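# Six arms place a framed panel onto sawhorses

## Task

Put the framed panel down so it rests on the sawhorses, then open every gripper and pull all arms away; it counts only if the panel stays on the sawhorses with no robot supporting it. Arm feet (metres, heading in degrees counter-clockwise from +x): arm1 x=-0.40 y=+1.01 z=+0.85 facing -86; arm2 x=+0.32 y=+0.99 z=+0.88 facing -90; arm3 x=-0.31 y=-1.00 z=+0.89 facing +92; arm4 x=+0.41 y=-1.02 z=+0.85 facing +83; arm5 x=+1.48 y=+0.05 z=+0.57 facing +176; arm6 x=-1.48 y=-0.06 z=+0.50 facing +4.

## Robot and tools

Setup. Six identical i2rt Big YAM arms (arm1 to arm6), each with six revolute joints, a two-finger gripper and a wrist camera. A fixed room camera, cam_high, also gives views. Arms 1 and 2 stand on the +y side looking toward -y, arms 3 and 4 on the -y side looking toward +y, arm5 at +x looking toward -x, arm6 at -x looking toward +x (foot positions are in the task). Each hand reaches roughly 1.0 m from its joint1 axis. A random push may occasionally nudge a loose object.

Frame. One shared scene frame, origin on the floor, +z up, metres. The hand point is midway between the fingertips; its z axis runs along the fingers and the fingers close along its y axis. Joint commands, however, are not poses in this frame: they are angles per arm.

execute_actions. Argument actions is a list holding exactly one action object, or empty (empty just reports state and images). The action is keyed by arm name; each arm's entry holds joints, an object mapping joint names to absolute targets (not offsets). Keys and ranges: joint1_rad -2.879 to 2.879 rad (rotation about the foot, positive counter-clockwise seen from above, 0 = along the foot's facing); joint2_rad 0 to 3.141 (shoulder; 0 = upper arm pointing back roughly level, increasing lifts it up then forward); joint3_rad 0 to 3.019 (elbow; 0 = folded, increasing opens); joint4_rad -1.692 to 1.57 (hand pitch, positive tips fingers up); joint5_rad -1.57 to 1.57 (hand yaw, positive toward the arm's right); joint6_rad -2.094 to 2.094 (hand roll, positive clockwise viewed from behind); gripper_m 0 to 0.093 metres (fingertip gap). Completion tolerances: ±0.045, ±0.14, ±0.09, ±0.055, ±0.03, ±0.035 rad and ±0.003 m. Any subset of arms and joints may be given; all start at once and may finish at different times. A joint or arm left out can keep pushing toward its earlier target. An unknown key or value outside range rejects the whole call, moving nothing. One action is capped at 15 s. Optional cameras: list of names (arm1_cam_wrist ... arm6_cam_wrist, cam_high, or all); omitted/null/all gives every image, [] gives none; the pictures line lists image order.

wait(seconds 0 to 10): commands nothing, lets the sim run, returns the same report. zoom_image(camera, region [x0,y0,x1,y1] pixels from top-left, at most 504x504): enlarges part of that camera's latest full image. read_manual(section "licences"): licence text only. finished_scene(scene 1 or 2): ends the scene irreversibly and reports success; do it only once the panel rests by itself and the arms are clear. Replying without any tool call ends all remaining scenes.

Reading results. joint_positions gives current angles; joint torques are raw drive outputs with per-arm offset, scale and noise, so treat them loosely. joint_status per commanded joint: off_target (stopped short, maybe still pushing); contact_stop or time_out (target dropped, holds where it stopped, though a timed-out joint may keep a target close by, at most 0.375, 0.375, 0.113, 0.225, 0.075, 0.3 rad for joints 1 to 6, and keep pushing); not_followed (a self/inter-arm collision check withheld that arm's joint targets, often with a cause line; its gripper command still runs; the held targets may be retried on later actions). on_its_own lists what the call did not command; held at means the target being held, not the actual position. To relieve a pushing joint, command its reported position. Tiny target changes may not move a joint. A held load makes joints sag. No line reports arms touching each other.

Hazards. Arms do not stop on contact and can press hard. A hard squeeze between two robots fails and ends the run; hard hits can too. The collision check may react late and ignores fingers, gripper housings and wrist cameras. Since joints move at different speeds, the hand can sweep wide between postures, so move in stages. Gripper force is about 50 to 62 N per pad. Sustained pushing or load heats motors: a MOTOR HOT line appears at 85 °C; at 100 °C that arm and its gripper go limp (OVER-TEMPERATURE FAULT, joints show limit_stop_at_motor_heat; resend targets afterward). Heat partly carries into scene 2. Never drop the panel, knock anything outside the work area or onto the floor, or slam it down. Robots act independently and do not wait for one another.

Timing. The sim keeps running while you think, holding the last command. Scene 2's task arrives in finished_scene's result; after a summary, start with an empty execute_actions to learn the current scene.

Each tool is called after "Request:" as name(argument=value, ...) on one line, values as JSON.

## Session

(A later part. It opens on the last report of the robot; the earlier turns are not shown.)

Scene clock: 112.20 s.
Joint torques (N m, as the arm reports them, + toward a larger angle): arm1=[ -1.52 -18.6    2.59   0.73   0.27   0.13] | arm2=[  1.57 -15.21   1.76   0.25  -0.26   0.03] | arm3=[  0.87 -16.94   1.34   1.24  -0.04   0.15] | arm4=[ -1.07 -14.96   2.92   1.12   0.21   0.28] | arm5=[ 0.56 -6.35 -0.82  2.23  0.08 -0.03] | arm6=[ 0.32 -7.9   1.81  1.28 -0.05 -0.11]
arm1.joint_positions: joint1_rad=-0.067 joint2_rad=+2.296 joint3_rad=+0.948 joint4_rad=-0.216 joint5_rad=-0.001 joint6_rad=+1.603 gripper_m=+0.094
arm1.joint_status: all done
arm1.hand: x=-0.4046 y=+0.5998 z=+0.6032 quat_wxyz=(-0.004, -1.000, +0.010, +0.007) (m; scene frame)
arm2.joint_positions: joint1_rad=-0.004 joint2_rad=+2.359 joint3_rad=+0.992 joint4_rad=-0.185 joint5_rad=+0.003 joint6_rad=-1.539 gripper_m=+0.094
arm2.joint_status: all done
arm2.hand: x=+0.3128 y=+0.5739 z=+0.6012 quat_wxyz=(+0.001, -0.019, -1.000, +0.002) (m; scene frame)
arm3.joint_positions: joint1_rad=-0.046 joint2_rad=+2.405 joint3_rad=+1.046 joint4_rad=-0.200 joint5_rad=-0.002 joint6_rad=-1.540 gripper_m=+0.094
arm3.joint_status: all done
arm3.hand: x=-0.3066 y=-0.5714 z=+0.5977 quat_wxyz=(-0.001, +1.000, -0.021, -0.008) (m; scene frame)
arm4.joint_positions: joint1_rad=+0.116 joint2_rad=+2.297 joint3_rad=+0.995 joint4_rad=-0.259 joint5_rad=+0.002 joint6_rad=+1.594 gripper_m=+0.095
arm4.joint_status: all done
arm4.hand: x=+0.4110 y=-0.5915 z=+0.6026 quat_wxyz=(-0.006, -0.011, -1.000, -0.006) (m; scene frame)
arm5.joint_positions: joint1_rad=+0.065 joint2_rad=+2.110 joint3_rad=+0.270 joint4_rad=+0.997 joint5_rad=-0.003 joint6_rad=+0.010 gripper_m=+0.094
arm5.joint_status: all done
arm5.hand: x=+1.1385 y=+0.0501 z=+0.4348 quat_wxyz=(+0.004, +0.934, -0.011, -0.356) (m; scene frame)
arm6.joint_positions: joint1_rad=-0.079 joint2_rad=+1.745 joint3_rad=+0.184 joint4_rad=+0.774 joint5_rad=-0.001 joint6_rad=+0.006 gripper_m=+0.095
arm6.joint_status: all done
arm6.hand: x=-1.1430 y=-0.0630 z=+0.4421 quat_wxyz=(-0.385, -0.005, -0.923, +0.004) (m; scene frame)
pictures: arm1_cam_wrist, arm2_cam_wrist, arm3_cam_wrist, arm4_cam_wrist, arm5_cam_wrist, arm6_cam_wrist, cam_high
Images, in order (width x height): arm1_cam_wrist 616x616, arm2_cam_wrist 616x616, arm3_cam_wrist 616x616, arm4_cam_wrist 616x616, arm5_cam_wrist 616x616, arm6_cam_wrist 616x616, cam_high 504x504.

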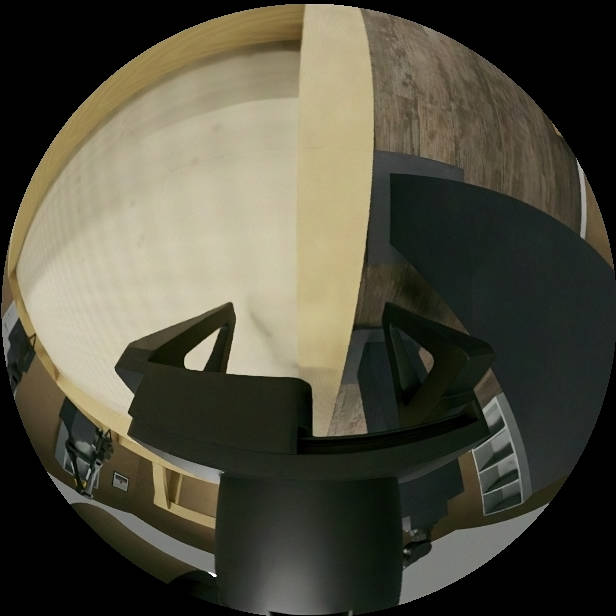

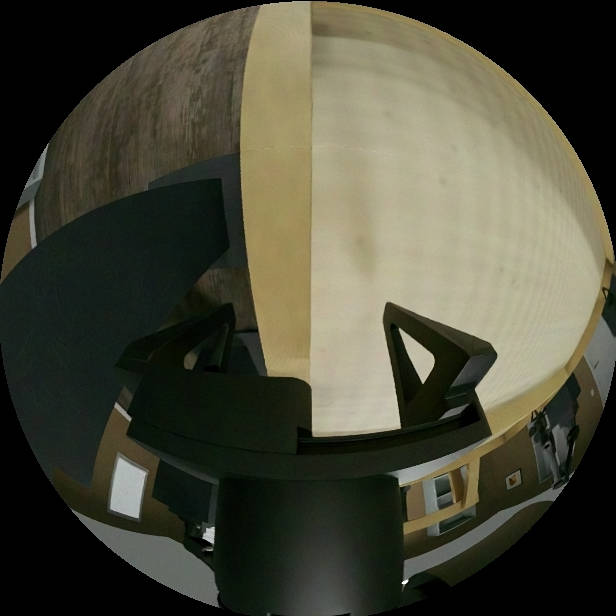

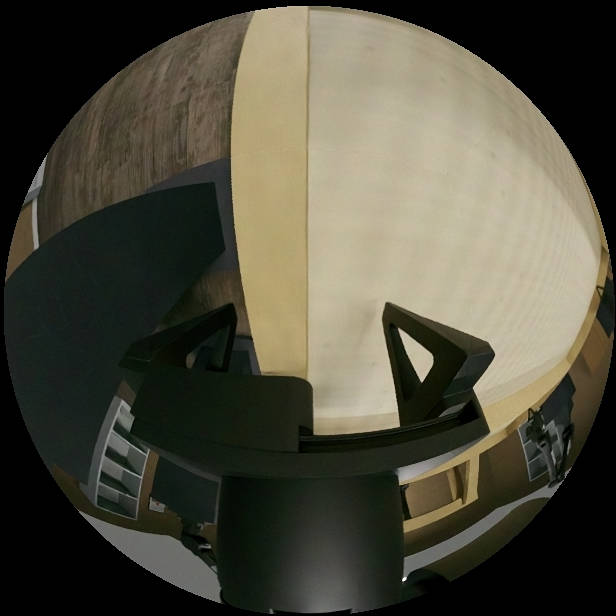

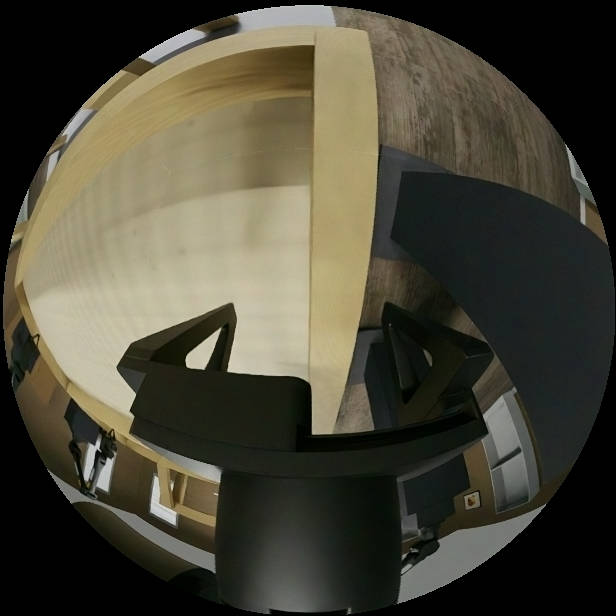

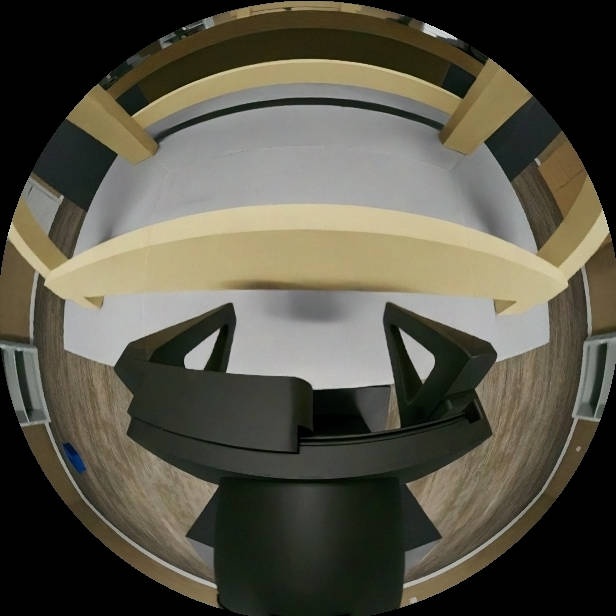

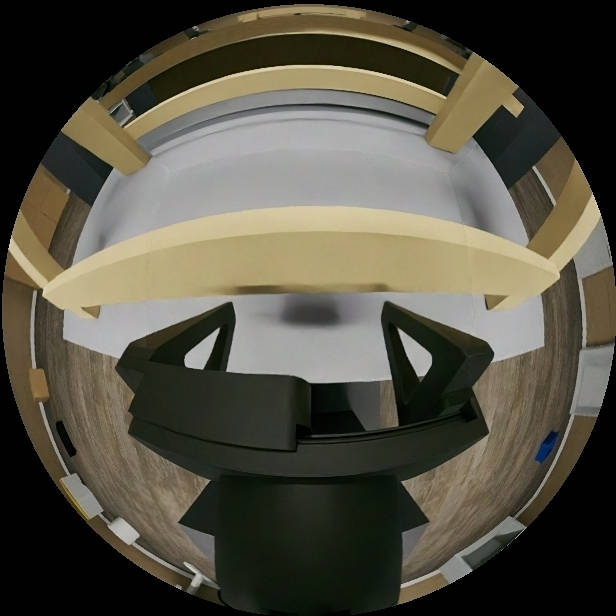

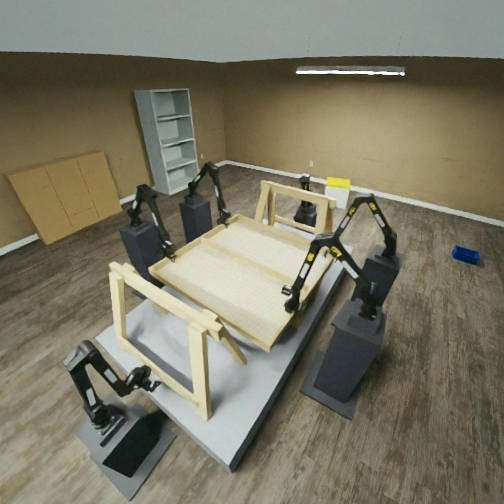

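Request:
execute_actions(actions=[{"arm1":{"joints":{"joint2_rad":2.325}},"arm2":{"joints":{"joint2_rad":2.376}},"arm3":{"joints":{"joint2_rad":2.425,"joint3_rad":1.03}},"arm4":{"joints":{"joint2_rad":2.33}}}], cameras=["arm1_cam_wrist","arm3_cam_wrist"])

Request:
execute_actions(actions=[{"arm1":{"joints":{"gripper_m":0}},"arm2":{"joints":{"gripper_m":0}},"arm3":{"joints":{"gripper_m":0}},"arm4":{"joints":{"gripper_m":0}}}], cameras=["arm2_cam_wrist","arm4_cam_wrist"])

Scene clock: 120.97 s.
Joint torques (N m, as the arm reports them, + toward a larger angle): arm1=[ -1.6  -16.63   2.49   0.76   0.26   0.14] | arm2=[  1.58 -13.27   1.79   0.27  -0.26   0.03] | arm3=[  0.84 -15.2    0.74   1.22  -0.03   0.15] | arm4=[ -1.51 -13.58   2.72   1.23   0.2    0.28] | arm5=[ 0.47 -6.73 -0.83  2.29  0.12 -0.04] | arm6=[ 0.31 -7.87  1.81  1.32 -0.05 -0.11]
arm1.joint_positions: joint1_rad=-0.067 joint2_rad=+2.299 joint3_rad=+0.948 joint4_rad=-0.216 joint5_rad=-0.001 joint6_rad=+1.603 gripper_m=+0.094
arm1.joint_status: all done
arm1.hand: x=-0.4046 y=+0.6011 z=+0.6019 quat_wxyz=(-0.003, -1.000, +0.010, +0.007) (m; scene frame)
arm2.joint_positions: joint1_rad=-0.004 joint2_rad=+2.366 joint3_rad=+0.992 joint4_rad=-0.185 joint5_rad=+0.003 joint6_rad=-1.539 gripper_m=+0.094
arm2.joint_status: all done
arm2.hand: x=+0.3128 y=+0.5767 z=+0.5986 quat_wxyz=(+0.001, -0.019, -1.000, -0.001) (m; scene frame)
arm3.joint_positions: joint1_rad=-0.046 joint2_rad=+2.410 joint3_rad=+1.039 joint4_rad=-0.200 joint5_rad=-0.002 joint6_rad=-1.540 gripper_m=+0.094
arm3.joint_status: all done
arm3.hand: x=-0.3067 y=-0.5780 z=+0.5951 quat_wxyz=(+0.005, +1.000, -0.021, -0.008) (m; scene frame)
arm4.joint_positions: joint1_rad=+0.116 joint2_rad=+2.306 joint3_rad=+0.995 joint4_rad=-0.259 joint5_rad=+0.002 joint6_rad=+1.594 gripper_m=+0.095
arm4.joint_status: all done
arm4.hand: x=+0.4110 y=-0.5948 z=+0.5990 quat_wxyz=(-0.006, -0.011, -1.000, -0.002) (m; scene frame)
arm5.joint_positions: joint1_rad=+0.065 joint2_rad=+2.110 joint3_rad=+0.270 joint4_rad=+0.997 joint5_rad=-0.003 joint6_rad=+0.010 gripper_m=+0.094
arm5.joint_status: not commanded
arm5.hand: x=+1.1385 y=+0.0501 z=+0.4348 quat_wxyz=(+0.004, +0.934, -0.011, -0.356) (m; scene frame)
arm6.joint_positions: joint1_rad=-0.079 joint2_rad=+1.745 joint3_rad=+0.184 joint4_rad=+0.774 joint5_rad=-0.001 joint6_rad=+0.006 gripper_m=+0.095
arm6.joint_status: not commanded
arm6.hand: x=-1.1430 y=-0.0630 z=+0.4421 quat_wxyz=(-0.385, -0.005, -0.923, +0.004) (m; scene frame)
pictures: arm1_cam_wrist, arm3_cam_wrist
Images, in order (width x height): arm1_cam_wrist 616x616, arm3_cam_wrist 616x616.

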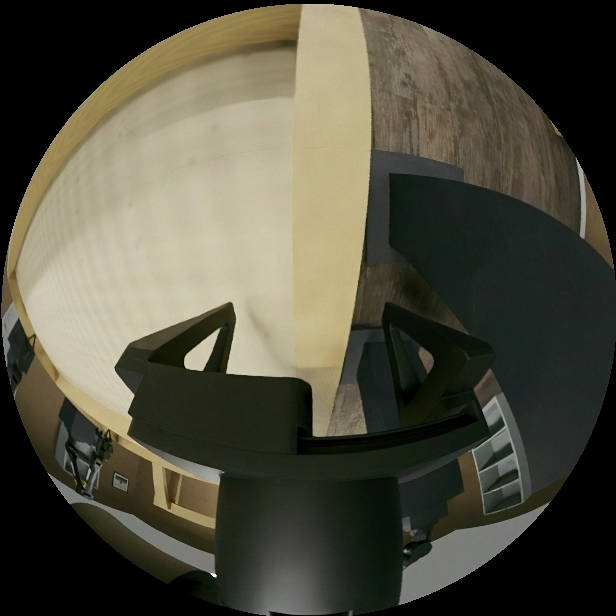

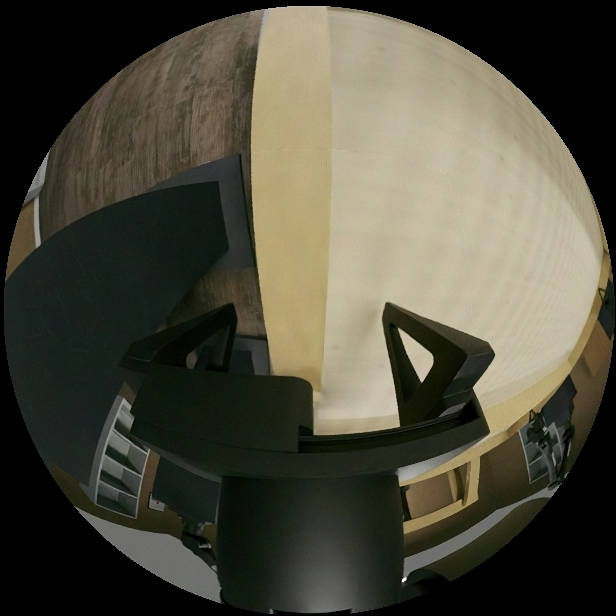

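Scene clock: 121.70 s.
Joint torques (N m, as the arm reports them, + toward a larger angle): arm1=[ -1.7  -16.47   2.85   0.71   0.27   0.04] | arm2=[  1.58 -13.38   2.27   0.25  -0.23   0.01] | arm3=[  0.81 -15.17   1.13   1.07  -0.04   0.11] | arm4=[ -1.57 -13.84   3.45   1.13   0.22   0.22] | arm5=[ 0.46 -6.59 -0.97  2.31  0.13 -0.06] | arm6=[ 0.37 -7.86  1.78  1.3  -0.05 -0.11]
arm1.joint_positions: joint1_rad=-0.067 joint2_rad=+2.300 joint3_rad=+0.943 joint4_rad=-0.214 joint5_rad=-0.001 joint6_rad=+1.613 gripper_m=+0.018
arm1.joint_status: gripper_m off_target (ended at +0.018, target +0.000)
arm1.hand: x=-0.4047 y=+0.6040 z=+0.6010 quat_wxyz=(+0.000, -1.000, +0.015, +0.007) (m; scene frame)
arm2.joint_positions: joint1_rad=-0.004 joint2_rad=+2.367 joint3_rad=+0.983 joint4_rad=-0.185 joint5_rad=+0.002 joint6_rad=-1.537 gripper_m=+0.018
arm2.joint_status: gripper_m off_target (ended at +0.018, target +0.000)
arm2.hand: x=+0.3130 y=+0.5826 z=+0.5974 quat_wxyz=(+0.001, -0.020, -1.000, -0.006) (m; scene frame)
arm3.joint_positions: joint1_rad=-0.046 joint2_rad=+2.412 joint3_rad=+1.032 joint4_rad=-0.198 joint5_rad=-0.002 joint6_rad=-1.537 gripper_m=+0.018
arm3.joint_status: gripper_m off_target (ended at +0.018, target +0.000)
arm3.hand: x=-0.3067 y=-0.5820 z=+0.5941 quat_wxyz=(+0.007, +1.000, -0.022, -0.008) (m; scene frame)
arm4.joint_positions: joint1_rad=+0.116 joint2_rad=+2.308 joint3_rad=+0.986 joint4_rad=-0.261 joint5_rad=+0.001 joint6_rad=+1.600 gripper_m=+0.019
arm4.joint_status: gripper_m off_target (ended at +0.019, target +0.000)
arm4.hand: x=+0.4109 y=-0.6012 z=+0.5975 quat_wxyz=(-0.006, -0.014, -1.000, +0.004) (m; scene frame)
arm5.joint_positions: joint1_rad=+0.065 joint2_rad=+2.110 joint3_rad=+0.270 joint4_rad=+0.997 joint5_rad=-0.003 joint6_rad=+0.010 gripper_m=+0.094
arm5.joint_status: not commanded
arm5.hand: x=+1.1385 y=+0.0501 z=+0.4348 quat_wxyz=(+0.004, +0.934, -0.011, -0.356) (m; scene frame)
arm6.joint_positions: joint1_rad=-0.079 joint2_rad=+1.745 joint3_rad=+0.184 joint4_rad=+0.774 joint5_rad=-0.001 joint6_rad=+0.006 gripper_m=+0.095
arm6.joint_status: not commanded
arm6.hand: x=-1.1430 y=-0.0630 z=+0.4421 quat_wxyz=(-0.385, -0.005, -0.923, +0.004) (m; scene frame)
pictures: arm2_cam_wrist, arm4_cam_wrist
Images, in order (width x height): arm2_cam_wrist 616x616, arm4_cam_wrist 616x616.

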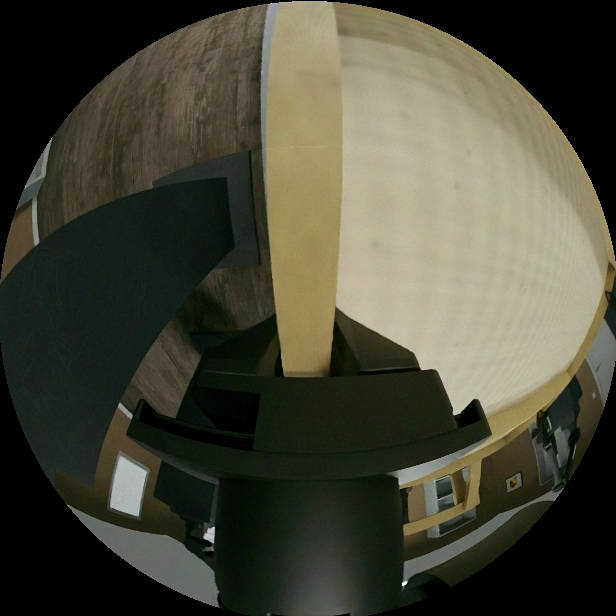

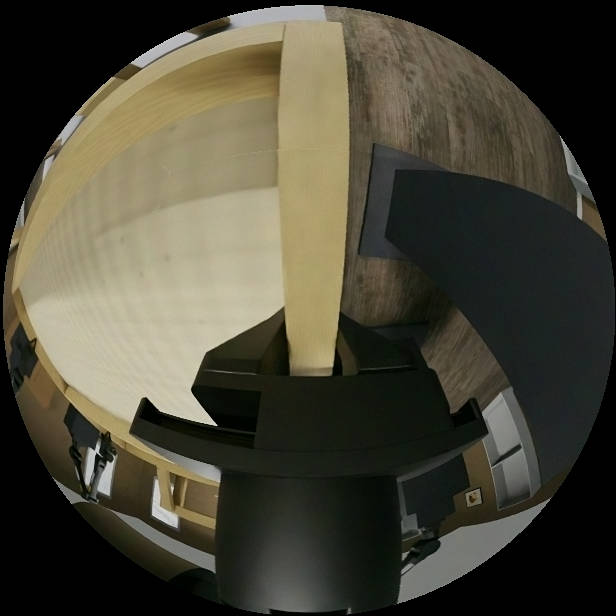

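Request:
execute_actions(actions=[{"arm1":{"joints":{"joint2_rad":2.0,"joint3_rad":0.885,"joint4_rad":-0.40}},"arm2":{"joints":{"joint2_rad":2.06,"joint3_rad":0.91,"joint4_rad":-0.36}},"arm3":{"joints":{"joint2_rad":2.115,"joint3_rad":0.95,"joint4_rad":-0.355}},"arm4":{"joints":{"joint2_rad":2.015,"joint3_rad":0.93,"joint4_rad":-0.44}}}], cameras=["arm2_cam_wrist","cam_high"])

Scene clock: 135.40 s.
Joint torques (N m, as the arm reports them, + toward a larger angle): arm1=[ -1.43 -23.44   4.64  -0.52   0.21   0.03] | arm2=[  1.47 -18.39   3.04  -1.09  -0.17  -0.01] | arm3=[  0.61 -21.21   2.43  -0.31   0.01   0.08] | arm4=[ -1.44 -19.39   4.19  -0.33   0.18   0.21] | arm5=[ 0.86 -6.56 -0.85  2.3   0.08 -0.05] | arm6=[ 0.38 -7.92  1.77  1.3  -0.04 -0.11]
arm1.joint_positions: joint1_rad=-0.068 joint2_rad=+2.062 joint3_rad=+0.873 joint4_rad=-0.376 joint5_rad=+0.000 joint6_rad=+1.613 gripper_m=+0.018
arm1.joint_status: all done
arm1.hand: x=-0.4039 y=+0.6058 z=+0.6848 quat_wxyz=(-0.004, -1.000, +0.016, +0.008) (m; scene frame)
arm2.joint_positions: joint1_rad=-0.003 joint2_rad=+2.133 joint3_rad=+0.902 joint4_rad=-0.335 joint5_rad=+0.000 joint6_rad=-1.535 gripper_m=+0.018
arm2.joint_status: all done
arm2.hand: x=+0.3135 y=+0.5833 z=+0.6806 quat_wxyz=(+0.000, -0.021, -1.000, -0.005) (m; scene frame)
arm3.joint_positions: joint1_rad=-0.043 joint2_rad=+2.189 joint3_rad=+0.947 joint4_rad=-0.325 joint5_rad=-0.004 joint6_rad=-1.534 gripper_m=+0.018
arm3.joint_status: all done
arm3.hand: x=-0.3071 y=-0.5806 z=+0.6750 quat_wxyz=(+0.002, +1.000, -0.022, -0.009) (m; scene frame)
arm4.joint_positions: joint1_rad=+0.116 joint2_rad=+2.085 joint3_rad=+0.924 joint4_rad=-0.410 joint5_rad=+0.002 joint6_rad=+1.600 gripper_m=+0.019
arm4.joint_status: all done
arm4.hand: x=+0.4102 y=-0.6001 z=+0.6788 quat_wxyz=(-0.006, -0.014, -1.000, -0.002) (m; scene frame)
arm5.joint_positions: joint1_rad=+0.065 joint2_rad=+2.110 joint3_rad=+0.270 joint4_rad=+0.997 joint5_rad=-0.003 joint6_rad=+0.010 gripper_m=+0.094
arm5.joint_status: not commanded
arm5.hand: x=+1.1385 y=+0.0501 z=+0.4348 quat_wxyz=(+0.004, +0.934, -0.011, -0.356) (m; scene frame)
arm6.joint_positions: joint1_rad=-0.079 joint2_rad=+1.745 joint3_rad=+0.184 joint4_rad=+0.774 joint5_rad=-0.001 joint6_rad=+0.006 gripper_m=+0.095
arm6.joint_status: not commanded
arm6.hand: x=-1.1430 y=-0.0630 z=+0.4421 quat_wxyz=(-0.385, -0.005, -0.923, +0.004) (m; scene frame)
pictures: arm2_cam_wrist, cam_high
Images, in order (width x height): arm2_cam_wrist 616x616, cam_high 504x504.

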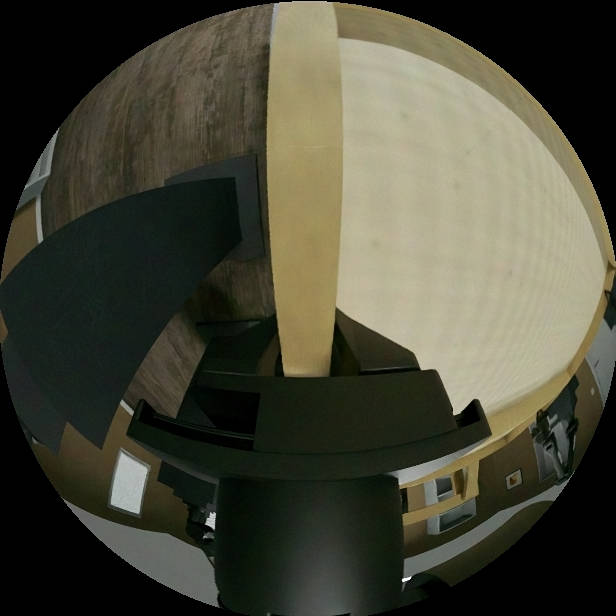

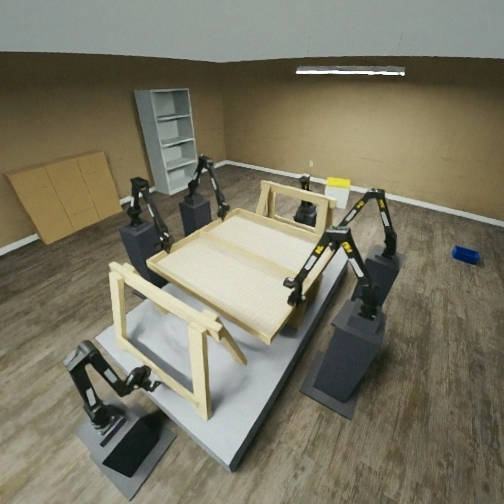

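Request:
execute_actions(actions=[{"arm1":{"joints":{"joint2_rad":1.655,"joint3_rad":0.93,"joint4_rad":-0.765}},"arm2":{"joints":{"joint2_rad":1.71,"joint3_rad":0.93,"joint4_rad":-0.705}},"arm3":{"joints":{"joint2_rad":1.762,"joint3_rad":0.95,"joint4_rad":-0.68}},"arm4":{"joints":{"joint2_rad":1.682,"joint3_rad":0.975,"joint4_rad":-0.78}}}], cameras=[])

Request:
execute_actions(actions=[{"arm1":{"joints":{"joint2_rad":1.44,"joint3_rad":1.10,"joint4_rad":-1.13}},"arm2":{"joints":{"joint2_rad":1.478,"joint3_rad":1.08,"joint4_rad":-1.07}},"arm3":{"joints":{"joint2_rad":1.522,"joint3_rad":1.085,"joint4_rad":-1.035}},"arm4":{"joints":{"joint2_rad":1.475,"joint3_rad":1.14,"joint4_rad":-1.135}}}], cameras=["arm2_cam_wrist","cam_high"])

Scene clock: 154.57 s.
Joint torques (N m, as the arm reports them, + toward a larger angle): arm1=[ -1.3  -21.28   9.99  -0.8    0.27   0.05] | arm2=[  1.3  -16.39   7.23  -1.07  -0.07  -0.04] | arm3=[  0.15 -19.76   6.29  -0.04   0.1   -0.01] | arm4=[ -1.07 -16.81   9.69  -0.19   0.13   0.26] | arm5=[ 0.48 -6.82 -0.84  2.24  0.11 -0.06] | arm6=[ 0.4  -7.87  1.79  1.3  -0.04 -0.11]
arm1.joint_positions: joint1_rad=-0.071 joint2_rad=+1.714 joint3_rad=+0.885 joint4_rad=-0.735 joint5_rad=-0.001 joint6_rad=+1.613 gripper_m=+0.018
arm1.joint_status: all done
arm1.hand: x=-0.4030 y=+0.6070 z=+0.8210 quat_wxyz=(-0.004, -1.000, +0.018, +0.007) (m; scene frame)
arm2.joint_positions: joint1_rad=-0.001 joint2_rad=+1.776 joint3_rad=+0.894 joint4_rad=-0.682 joint5_rad=-0.002 joint6_rad=-1.532 gripper_m=+0.018
arm2.joint_status: all done
arm2.hand: x=+0.3146 y=+0.5808 z=+0.8185 quat_wxyz=(-0.001, -0.021, -1.000, -0.004) (m; scene frame)
arm3.joint_positions: joint1_rad=-0.039 joint2_rad=+1.837 joint3_rad=+0.919 joint4_rad=-0.658 joint5_rad=-0.007 joint6_rad=-1.527 gripper_m=+0.018
arm3.joint_status: all done
arm3.hand: x=-0.3077 y=-0.5828 z=+0.8113 quat_wxyz=(+0.007, +1.000, -0.024, -0.010) (m; scene frame)
arm4.joint_positions: joint1_rad=+0.114 joint2_rad=+1.741 joint3_rad=+0.932 joint4_rad=-0.755 joint5_rad=+0.003 joint6_rad=+1.600 gripper_m=+0.019
arm4.joint_status: all done
arm4.hand: x=+0.4096 y=-0.6017 z=+0.8182 quat_wxyz=(-0.007, -0.015, -1.000, -0.005) (m; scene frame)
arm5.joint_positions: joint1_rad=+0.065 joint2_rad=+2.110 joint3_rad=+0.270 joint4_rad=+0.997 joint5_rad=-0.003 joint6_rad=+0.010 gripper_m=+0.094
arm5.joint_status: not commanded
arm5.hand: x=+1.1385 y=+0.0501 z=+0.4348 quat_wxyz=(+0.004, +0.934, -0.011, -0.356) (m; scene frame)
arm6.joint_positions: joint1_rad=-0.079 joint2_rad=+1.745 joint3_rad=+0.184 joint4_rad=+0.774 joint5_rad=-0.001 joint6_rad=+0.006 gripper_m=+0.095
arm6.joint_status: not commanded
arm6.hand: x=-1.1430 y=-0.0630 z=+0.4421 quat_wxyz=(-0.385, -0.005, -0.923, +0.004) (m; scene frame)
pictures: none
No camera images: the call's "cameras" was empty. Leave "cameras" out to get every camera's image.

Scene clock: 156.87 s.
Joint torques (N m, as the arm reports them, + toward a larger angle): arm1=[ -1.25 -20.66  14.92  -1.4    0.13   0.07] | arm2=[  1.27 -15.4   11.8   -2.02   0.01  -0.04] | arm3=[ -0.02 -18.24  11.74  -1.31   0.09  -0.03] | arm4=[ -0.6  -16.3   14.27  -0.47  -0.08   0.23] | arm5=[ 0.86 -6.7  -0.69  2.37  0.11 -0.04] | arm6=[ 0.27 -7.92  1.79  1.32 -0.05 -0.12]
arm1.joint_positions: joint1_rad=-0.073 joint2_rad=+1.506 joint3_rad=+1.019 joint4_rad=-1.084 joint5_rad=+0.002 joint6_rad=+1.611 gripper_m=+0.018
arm1.joint_status: all done
arm1.hand: x=-0.4024 y=+0.6077 z=+0.9408 quat_wxyz=(+0.000, -1.000, +0.018, +0.009) (m; scene frame)
arm2.joint_positions: joint1_rad=+0.000 joint2_rad=+1.546 joint3_rad=+1.003 joint4_rad=-1.023 joint5_rad=-0.004 joint6_rad=-1.532 gripper_m=+0.018
arm2.joint_status: all done
arm2.hand: x=+0.3150 y=+0.5808 z=+0.9393 quat_wxyz=(-0.002, -0.021, -1.000, -0.005) (m; scene frame)
arm3.joint_positions: joint1_rad=-0.037 joint2_rad=+1.596 joint3_rad=+0.996 joint4_rad=-0.978 joint5_rad=-0.007 joint6_rad=-1.525 gripper_m=+0.018
arm3.joint_status: joint4_rad time_out (moved -0.320 of -0.377); the others done
arm3.on_its_own: joint4_rad reads -0.978 and still pushes toward -1.035 since a time_out
arm3.hand: x=-0.3067 y=-0.5869 z=+0.9286 quat_wxyz=(+0.008, +1.000, -0.024, -0.010) (m; scene frame)
arm4.joint_positions: joint1_rad=+0.112 joint2_rad=+1.537 joint3_rad=+1.060 joint4_rad=-1.095 joint5_rad=+0.009 joint6_rad=+1.600 gripper_m=+0.019
arm4.joint_status: all done
arm4.hand: x=+0.4103 y=-0.6044 z=+0.9384 quat_wxyz=(-0.009, -0.016, -1.000, -0.001) (m; scene frame)
arm5.joint_positions: joint1_rad=+0.065 joint2_rad=+2.110 joint3_rad=+0.270 joint4_rad=+0.997 joint5_rad=-0.003 joint6_rad=+0.010 gripper_m=+0.094
arm5.joint_status: not commanded
arm5.hand: x=+1.1385 y=+0.0501 z=+0.4348 quat_wxyz=(+0.004, +0.934, -0.011, -0.356) (m; scene frame)
arm6.joint_positions: joint1_rad=-0.079 joint2_rad=+1.745 joint3_rad=+0.184 joint4_rad=+0.774 joint5_rad=-0.001 joint6_rad=+0.006 gripper_m=+0.095
arm6.joint_status: not commanded
arm6.hand: x=-1.1430 y=-0.0630 z=+0.4421 quat_wxyz=(-0.385, -0.005, -0.923, +0.004) (m; scene frame)
pictures: arm2_cam_wrist, cam_high
Images, in order (width x height): arm2_cam_wrist 616x616, cam_high 504x504.

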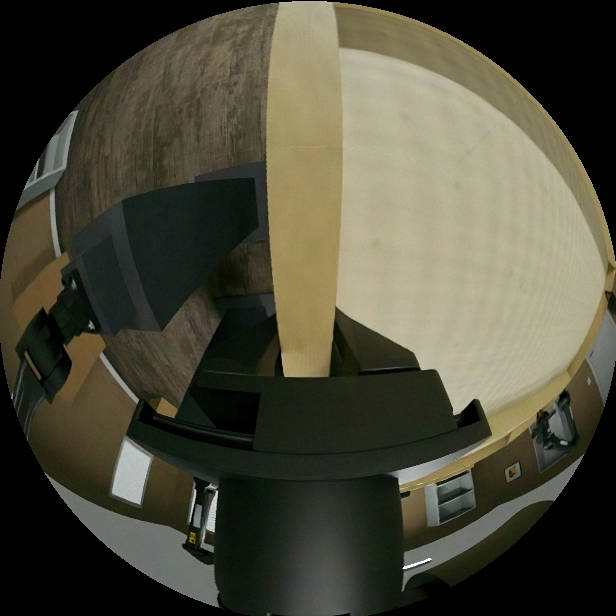

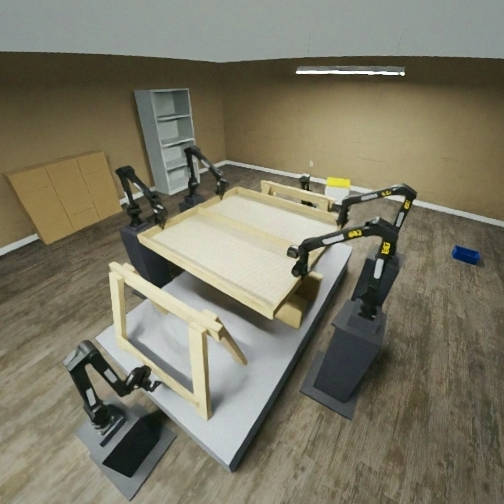

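Request:
execute_actions(actions=[{"arm1":{"joints":{"joint2_rad":1.335,"joint3_rad":1.355,"joint4_rad":-1.45}},"arm2":{"joints":{"joint2_rad":1.357,"joint3_rad":1.315,"joint4_rad":-1.39}},"arm3":{"joints":{"joint2_rad":1.39,"joint3_rad":1.33,"joint4_rad":-1.355}},"arm4":{"joints":{"joint2_rad":1.378,"joint3_rad":1.395,"joint4_rad":-1.45}},"arm5":{"joints":{"joint2_rad":2.271,"joint3_rad":0.53,"joint4_rad":1.17}},"arm6":{"joints":{"joint2_rad":1.971,"joint3_rad":0.455,"joint4_rad":0.94}}}], cameras=["arm5_cam_wrist","arm6_cam_wrist","cam_high"])

Scene clock: 177.97 s.
Joint torques (N m, as the arm reports them, + toward a larger angle): arm1=[ -0.75 -19.75  18.42  -0.62   0.08   0.08] | arm2=[  1.14 -14.47  15.06  -1.39   0.01  -0.06] | arm3=[ -0.3  -17.34  14.29  -0.66   0.15  -0.07] | arm4=[ -0.66 -16.05  17.31  -0.07  -0.15   0.24] | arm5=[  0.9  -12.51   8.89   3.54  -0.26  -0.09] | arm6=[  0.12 -14.53   9.34   5.46   0.18   0.06]
arm1.joint_positions: joint1_rad=-0.076 joint2_rad=+1.399 joint3_rad=+1.240 joint4_rad=-1.425 joint5_rad=+0.003 joint6_rad=+1.610 gripper_m=+0.018
arm1.joint_status: joint3_rad time_out (moved +0.222 of +0.336); the others done
arm1.on_its_own: joint3_rad reads +1.240 and still pushes toward +1.353 since a time_out
arm1.hand: x=-0.4018 y=+0.6123 z=+1.0619 quat_wxyz=(+0.005, -1.000, +0.018, +0.009) (m; scene frame)
arm2.joint_positions: joint1_rad=+0.001 joint2_rad=+1.421 joint3_rad=+1.205 joint4_rad=-1.360 joint5_rad=-0.004 joint6_rad=-1.530 gripper_m=+0.019
arm2.joint_status: joint3_rad time_out (moved +0.202 of +0.312); the others done
arm2.on_its_own: joint3_rad reads +1.205 and still pushes toward +1.315 since a time_out
arm2.hand: x=+0.3156 y=+0.5832 z=+1.0594 quat_wxyz=(-0.002, -0.021, -1.000, -0.010) (m; scene frame)
arm3.joint_positions: joint1_rad=-0.034 joint2_rad=+1.460 joint3_rad=+1.191 joint4_rad=-1.316 joint5_rad=-0.008 joint6_rad=-1.522 gripper_m=+0.018
arm3.joint_status: joint3_rad time_out (moved +0.195 of +0.334); the others done
arm3.on_its_own: joint3_rad reads +1.191 and still pushes toward +1.303 since a time_out
arm3.hand: x=-0.3067 y=-0.5867 z=+1.0493 quat_wxyz=(+0.012, +1.000, -0.024, -0.011) (m; scene frame)
arm4.joint_positions: joint1_rad=+0.110 joint2_rad=+1.443 joint3_rad=+1.287 joint4_rad=-1.424 joint5_rad=+0.010 joint6_rad=+1.599 gripper_m=+0.019
arm4.joint_status: joint3_rad time_out (moved +0.228 of +0.335); the others done
arm4.on_its_own: joint3_rad reads +1.287 and still pushes toward +1.395 since a time_out
arm4.hand: x=+0.4102 y=-0.6045 z=+1.0580 quat_wxyz=(-0.010, -0.016, -1.000, +0.003) (m; scene frame)
arm5.joint_positions: joint1_rad=+0.066 joint2_rad=+2.318 joint3_rad=+0.395 joint4_rad=+1.109 joint5_rad=+0.007 joint6_rad=+0.013 gripper_m=+0.094
arm5.joint_status: joint3_rad time_out (moved +0.126 of +0.260); joint4_rad time_out (moved +0.111 of +0.173); the others done
arm5.on_its_own: joint3_rad reads +0.395 and still pushes toward +0.508 since a time_out; joint4_rad reads +1.109 and still pushes toward +1.170 since a time_out
arm5.hand: x=+1.1087 y=+0.0519 z=+0.3909 quat_wxyz=(+0.000, +0.929, -0.014, -0.370) (m; scene frame)
arm6.joint_positions: joint1_rad=-0.077 joint2_rad=+2.013 joint3_rad=+0.314 joint4_rad=+0.854 joint5_rad=-0.006 joint6_rad=-0.010 gripper_m=+0.095
arm6.joint_status: joint3_rad time_out (moved +0.130 of +0.271); joint4_rad time_out (moved +0.080 of +0.166); the others done
arm6.on_its_own: joint3_rad reads +0.314 and still pushes toward +0.426 since a time_out; joint4_rad reads +0.854 and still pushes toward +0.940 since a time_out
arm6.hand: x=-1.1147 y=-0.0622 z=+0.3876 quat_wxyz=(-0.358, +0.004, -0.934, +0.004) (m; scene frame)
pictures: arm5_cam_wrist, arm6_cam_wrist, cam_high
Images, in order (width x height): arm5_cam_wrist 616x616, arm6_cam_wrist 616x616, cam_high 504x504.

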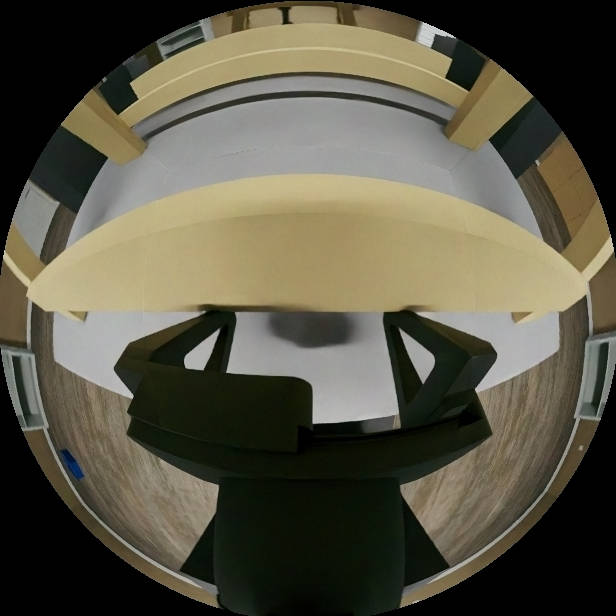

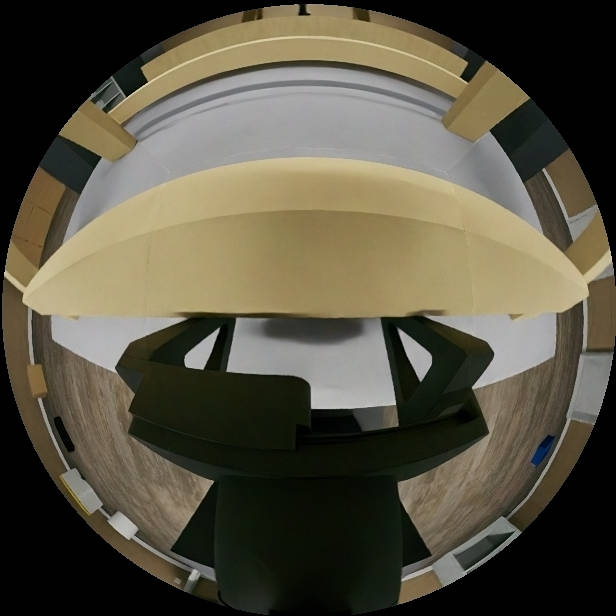

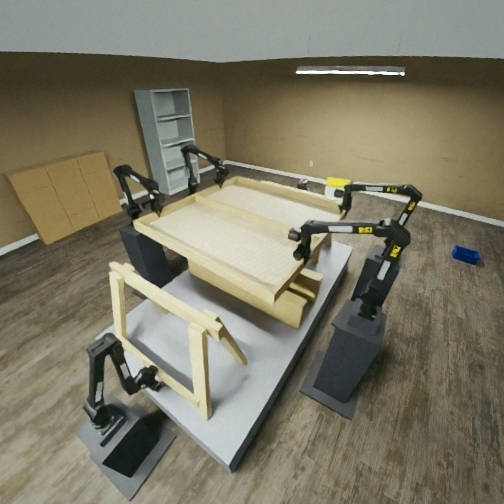

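Request:
execute_actions(actions=[{"arm5":{"joints":{"joint2_rad":2.2,"joint3_rad":0.70,"joint4_rad":1.2}},"arm6":{"joints":{"joint2_rad":1.9,"joint3_rad":0.63,"joint4_rad":0.98}}}], cameras=["arm5_cam_wrist","arm6_cam_wrist","cam_high"])

Scene clock: 188.90 s.
Joint torques (N m, as the arm reports them, + toward a larger angle): arm1=[ -0.71 -19.76  18.44  -0.64   0.1    0.07] | arm2=[  1.15 -14.47  15.07  -1.38   0.01  -0.06] | arm3=[ -0.18 -17.47  14.27  -0.67   0.15  -0.07] | arm4=[ -0.96 -16.13  17.34  -0.08  -0.13   0.22] | arm5=[  0.84 -18.11   8.75   4.92   0.25   0.43] | arm6=[  0.14 -23.4   11.45   7.59  -0.35   0.55]
arm1.joint_positions: joint1_rad=-0.076 joint2_rad=+1.399 joint3_rad=+1.240 joint4_rad=-1.425 joint5_rad=+0.003 joint6_rad=+1.610 gripper_m=+0.018
arm1.joint_status: not commanded
arm1.on_its_own: joint3_rad reads +1.240 and still pushes toward +1.353 since a time_out
arm1.hand: x=-0.4018 y=+0.6123 z=+1.0619 quat_wxyz=(+0.005, -1.000, +0.018, +0.009) (m; scene frame)
arm2.joint_positions: joint1_rad=+0.001 joint2_rad=+1.421 joint3_rad=+1.205 joint4_rad=-1.360 joint5_rad=-0.004 joint6_rad=-1.530 gripper_m=+0.019
arm2.joint_status: not commanded
arm2.on_its_own: joint3_rad reads +1.205 and still pushes toward +1.315 since a time_out
arm2.hand: x=+0.3156 y=+0.5832 z=+1.0594 quat_wxyz=(-0.002, -0.021, -1.000, -0.010) (m; scene frame)
arm3.joint_positions: joint1_rad=-0.034 joint2_rad=+1.460 joint3_rad=+1.191 joint4_rad=-1.316 joint5_rad=-0.008 joint6_rad=-1.522 gripper_m=+0.018
arm3.joint_status: not commanded
arm3.on_its_own: joint3_rad reads +1.191 and still pushes toward +1.303 since a time_out
arm3.hand: x=-0.3067 y=-0.5867 z=+1.0493 quat_wxyz=(+0.012, +1.000, -0.024, -0.011) (m; scene frame)
arm4.joint_positions: joint1_rad=+0.110 joint2_rad=+1.443 joint3_rad=+1.287 joint4_rad=-1.424 joint5_rad=+0.010 joint6_rad=+1.599 gripper_m=+0.019
arm4.joint_status: not commanded
arm4.on_its_own: joint3_rad reads +1.287 and still pushes toward +1.395 since a time_out
arm4.hand: x=+0.4102 y=-0.6045 z=+1.0580 quat_wxyz=(-0.010, -0.016, -1.000, +0.003) (m; scene frame)
arm5.joint_positions: joint1_rad=+0.066 joint2_rad=+2.282 joint3_rad=+0.618 joint4_rad=+1.109 joint5_rad=-0.007 joint6_rad=-0.040 gripper_m=+0.094
arm5.joint_status: joint4_rad time_out (moved +0.000 of +0.091); the others done
arm5.on_its_own: joint4_rad reads +1.109 and still pushes toward +1.200 since a time_out
arm5.hand: x=+0.9809 y=+0.0512 z=+0.4292 quat_wxyz=(-0.007, +0.874, +0.012, -0.487) (m; scene frame)
arm6.joint_positions: joint1_rad=-0.077 joint2_rad=+2.008 joint3_rad=+0.517 joint4_rad=+0.849 joint5_rad=+0.006 joint6_rad=-0.055 gripper_m=+0.095
arm6.joint_status: joint3_rad time_out (moved +0.203 of +0.316); joint4_rad time_out (moved -0.005 of +0.126); the others done
arm6.on_its_own: joint3_rad reads +0.517 and still pushes toward +0.629 since a time_out; joint4_rad reads +0.849 and still pushes toward +0.980 since a time_out
arm6.hand: x=-1.0035 y=-0.0648 z=+0.4240 quat_wxyz=(-0.450, +0.022, -0.893, +0.021) (m; scene frame)
pictures: arm5_cam_wrist, arm6_cam_wrist, cam_high
Images, in order (width x height): arm5_cam_wrist 616x616, arm6_cam_wrist 616x616, cam_high 504x504.

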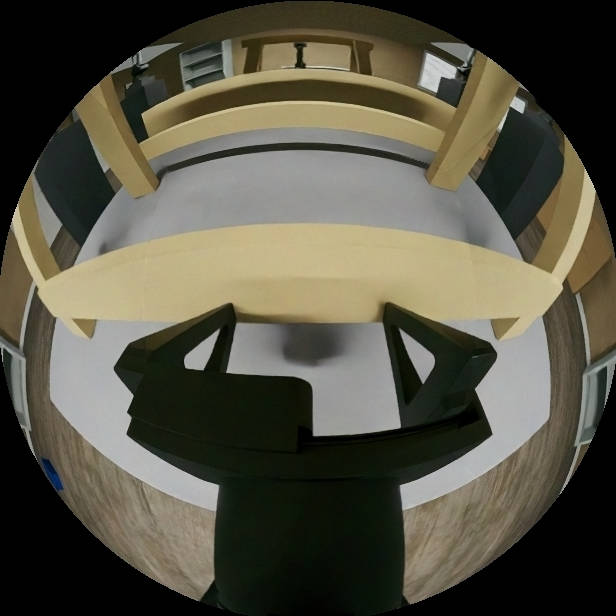

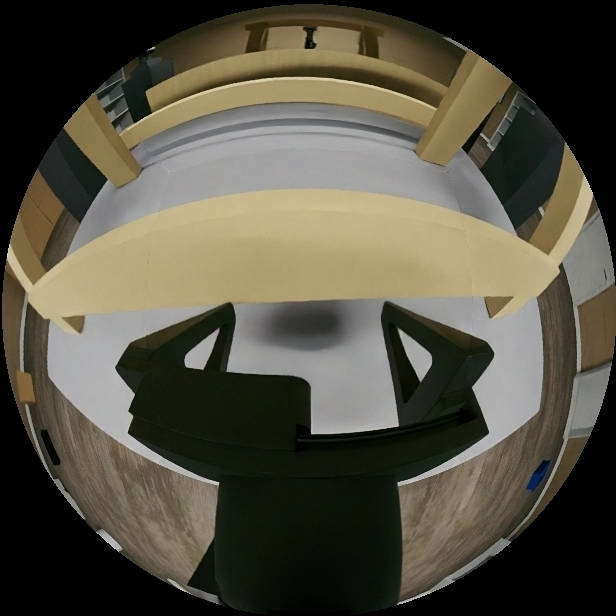

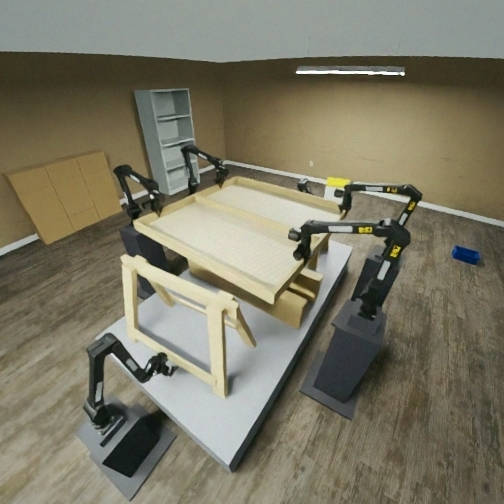

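Request:
execute_actions(actions=[{"arm5":{"joints":{"joint2_rad":2.27,"joint3_rad":1.05,"joint4_rad":0.79}},"arm6":{"joints":{"joint2_rad":2.07,"joint3_rad":1.0,"joint4_rad":0.65}}}], cameras=["arm5_cam_wrist","arm6_cam_wrist","cam_high"])

Scene clock: 203.10 s.
Joint torques (N m, as the arm reports them, + toward a larger angle): arm1=[ -0.97 -19.71  18.4   -0.64   0.09   0.08] | arm2=[  1.16 -14.45  15.06  -1.39   0.02  -0.06] | arm3=[ -0.28 -17.43  14.3   -0.64   0.15  -0.07] | arm4=[ -0.96 -15.88  17.3   -0.12  -0.13   0.22] | arm5=[  0.21 -16.77  10.97   2.32   0.3    0.26] | arm6=[  0.03 -25.7   13.06   4.88  -0.11   0.93]
arm1.joint_positions: joint1_rad=-0.076 joint2_rad=+1.399 joint3_rad=+1.240 joint4_rad=-1.425 joint5_rad=+0.003 joint6_rad=+1.610 gripper_m=+0.018
arm1.joint_status: not commanded
arm1.on_its_own: joint3_rad reads +1.240 and still pushes toward +1.353 since a time_out
arm1.hand: x=-0.4018 y=+0.6123 z=+1.0619 quat_wxyz=(+0.005, -1.000, +0.018, +0.009) (m; scene frame)
arm2.joint_positions: joint1_rad=+0.001 joint2_rad=+1.421 joint3_rad=+1.205 joint4_rad=-1.360 joint5_rad=-0.004 joint6_rad=-1.530 gripper_m=+0.019
arm2.joint_status: not commanded
arm2.on_its_own: joint3_rad reads +1.205 and still pushes toward +1.315 since a time_out
arm2.hand: x=+0.3156 y=+0.5832 z=+1.0594 quat_wxyz=(-0.002, -0.021, -1.000, -0.010) (m; scene frame)
arm3.joint_positions: joint1_rad=-0.034 joint2_rad=+1.460 joint3_rad=+1.191 joint4_rad=-1.316 joint5_rad=-0.008 joint6_rad=-1.522 gripper_m=+0.018
arm3.joint_status: not commanded
arm3.on_its_own: joint3_rad reads +1.191 and still pushes toward +1.303 since a time_out
arm3.hand: x=-0.3067 y=-0.5867 z=+1.0493 quat_wxyz=(+0.012, +1.000, -0.024, -0.011) (m; scene frame)
arm4.joint_positions: joint1_rad=+0.110 joint2_rad=+1.443 joint3_rad=+1.287 joint4_rad=-1.424 joint5_rad=+0.010 joint6_rad=+1.599 gripper_m=+0.019
arm4.joint_status: not commanded
arm4.on_its_own: joint3_rad reads +1.287 and still pushes toward +1.395 since a time_out
arm4.hand: x=+0.4102 y=-0.6045 z=+1.0580 quat_wxyz=(-0.010, -0.016, -1.000, +0.003) (m; scene frame)
arm5.joint_positions: joint1_rad=+0.068 joint2_rad=+2.286 joint3_rad=+0.986 joint4_rad=+0.776 joint5_rad=-0.009 joint6_rad=-0.024 gripper_m=+0.094
arm5.joint_status: all done
arm5.hand: x=+0.8385 y=+0.0510 z=+0.4468 quat_wxyz=(-0.002, +0.866, +0.007, -0.500) (m; scene frame)
arm6.joint_positions: joint1_rad=-0.074 joint2_rad=+2.158 joint3_rad=+0.857 joint4_rad=+0.581 joint5_rad=+0.001 joint6_rad=-0.089 gripper_m=+0.095
arm6.joint_status: joint3_rad time_out (moved +0.340 of +0.483); joint4_rad time_out (moved -0.268 of -0.199); the others done
arm6.on_its_own: joint3_rad reads +0.857 and still pushes toward +0.969 since a time_out; joint4_rad reads +0.581 and still pushes toward +0.650 since a time_out
arm6.hand: x=-0.8995 y=-0.0637 z=+0.3857 quat_wxyz=(-0.415, +0.040, -0.909, +0.024) (m; scene frame)
pictures: arm5_cam_wrist, arm6_cam_wrist, cam_high
Images, in order (width x height): arm5_cam_wrist 616x616, arm6_cam_wrist 616x616, cam_high 504x504.

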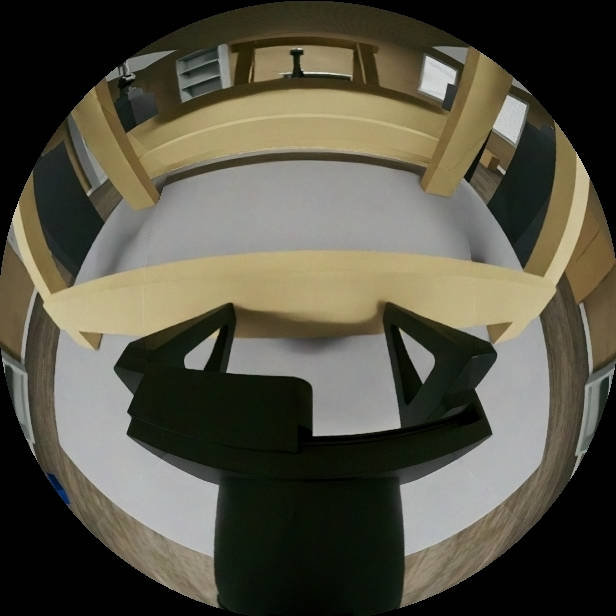

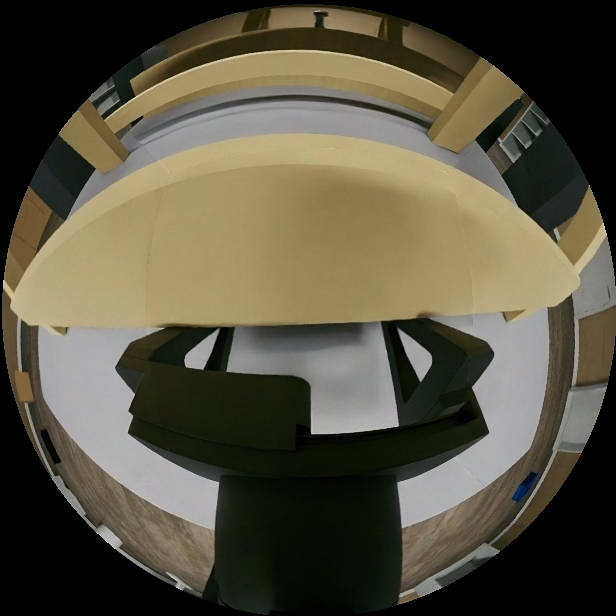

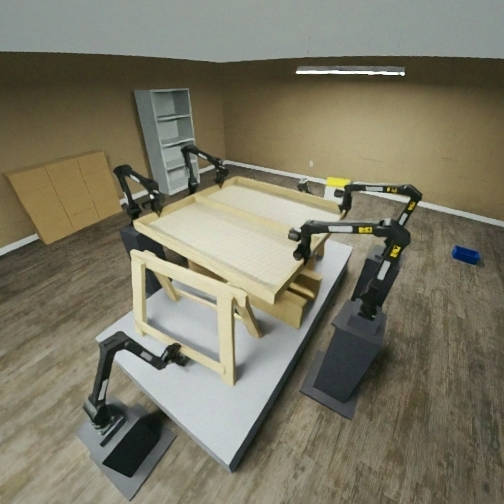

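Request:
execute_actions(actions=[{"arm5":{"joints":{"joint2_rad":2.44,"joint3_rad":1.47,"joint4_rad":0.45}},"arm6":{"joints":{"joint2_rad":2.0,"joint3_rad":0.62,"joint4_rad":0.8}}}], cameras=["arm5_cam_wrist","arm6_cam_wrist"])

Scene clock: 212.00 s.
Joint torques (N m, as the arm reports them, + toward a larger angle): arm1=[ -0.76 -19.71  18.45  -0.7    0.08   0.06] | arm2=[  1.14 -14.49  15.06  -1.38   0.01  -0.06] | arm3=[ -0.27 -17.44  14.29  -0.67   0.15  -0.06] | arm4=[ -0.69 -16.08  17.25  -0.06  -0.15   0.24] | arm5=[  0.12 -17.75  12.27   1.58   0.2    0.06] | arm6=[  0.04 -15.2    3.67   3.19  -0.13   0.11]
arm1.joint_positions: joint1_rad=-0.076 joint2_rad=+1.399 joint3_rad=+1.240 joint4_rad=-1.425 joint5_rad=+0.003 joint6_rad=+1.610 gripper_m=+0.018
arm1.joint_status: not commanded
arm1.on_its_own: joint3_rad reads +1.240 and still pushes toward +1.353 since a time_out
arm1.hand: x=-0.4018 y=+0.6123 z=+1.0619 quat_wxyz=(+0.005, -1.000, +0.018, +0.009) (m; scene frame)
arm2.joint_positions: joint1_rad=+0.001 joint2_rad=+1.421 joint3_rad=+1.205 joint4_rad=-1.360 joint5_rad=-0.004 joint6_rad=-1.530 gripper_m=+0.019
arm2.joint_status: not commanded
arm2.on_its_own: joint3_rad reads +1.205 and still pushes toward +1.315 since a time_out
arm2.hand: x=+0.3156 y=+0.5832 z=+1.0594 quat_wxyz=(-0.002, -0.021, -1.000, -0.010) (m; scene frame)
arm3.joint_positions: joint1_rad=-0.034 joint2_rad=+1.460 joint3_rad=+1.191 joint4_rad=-1.316 joint5_rad=-0.008 joint6_rad=-1.522 gripper_m=+0.018
arm3.joint_status: not commanded
arm3.on_its_own: joint3_rad reads +1.191 and still pushes toward +1.303 since a time_out
arm3.hand: x=-0.3067 y=-0.5867 z=+1.0493 quat_wxyz=(+0.012, +1.000, -0.024, -0.011) (m; scene frame)
arm4.joint_positions: joint1_rad=+0.110 joint2_rad=+1.443 joint3_rad=+1.287 joint4_rad=-1.424 joint5_rad=+0.010 joint6_rad=+1.599 gripper_m=+0.019
arm4.joint_status: not commanded
arm4.on_its_own: joint3_rad reads +1.287 and still pushes toward +1.395 since a time_out
arm4.hand: x=+0.4102 y=-0.6045 z=+1.0580 quat_wxyz=(-0.010, -0.016, -1.000, +0.003) (m; scene frame)
arm5.joint_positions: joint1_rad=+0.072 joint2_rad=+2.420 joint3_rad=+1.421 joint4_rad=+0.456 joint5_rad=-0.007 joint6_rad=-0.003 gripper_m=+0.094
arm5.joint_status: all done
arm5.hand: x=+0.7066 y=+0.0496 z=+0.4478 quat_wxyz=(+0.004, +0.871, -0.001, -0.492) (m; scene frame)
arm6.joint_positions: joint1_rad=-0.074 joint2_rad=+2.008 joint3_rad=+0.614 joint4_rad=+0.775 joint5_rad=+0.001 joint6_rad=-0.015 gripper_m=+0.095
arm6.joint_status: all done
arm6.hand: x=-0.9634 y=-0.0630 z=+0.4336 quat_wxyz=(-0.461, +0.006, -0.887, +0.009) (m; scene frame)
pictures: arm5_cam_wrist, arm6_cam_wrist
Images, in order (width x height): arm5_cam_wrist 616x616, arm6_cam_wrist 616x616.

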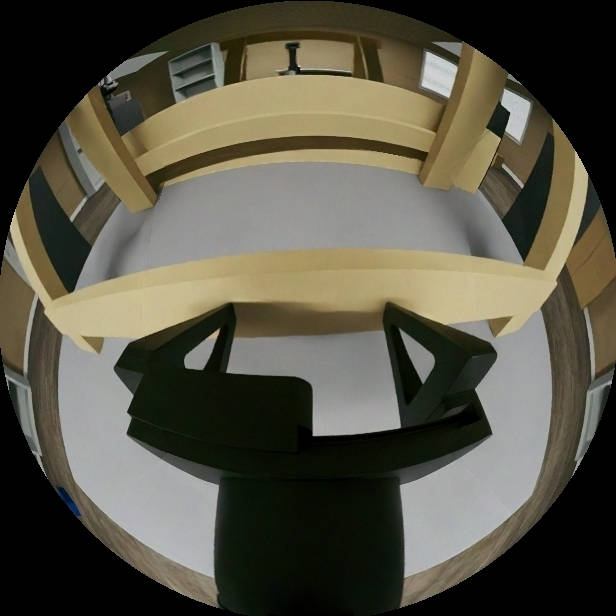

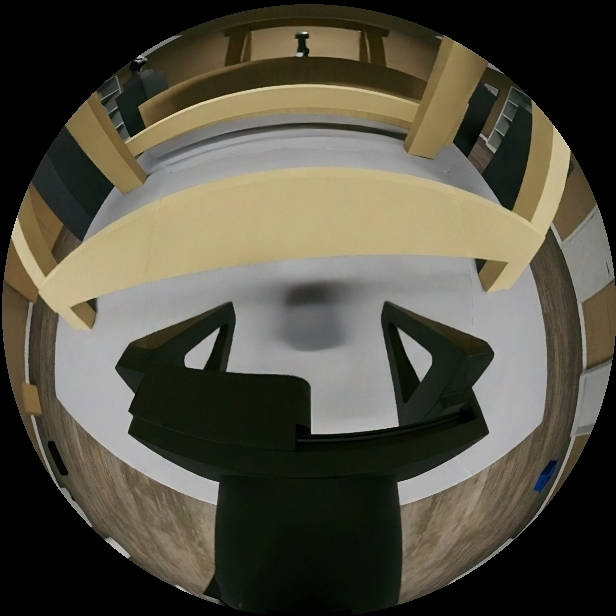

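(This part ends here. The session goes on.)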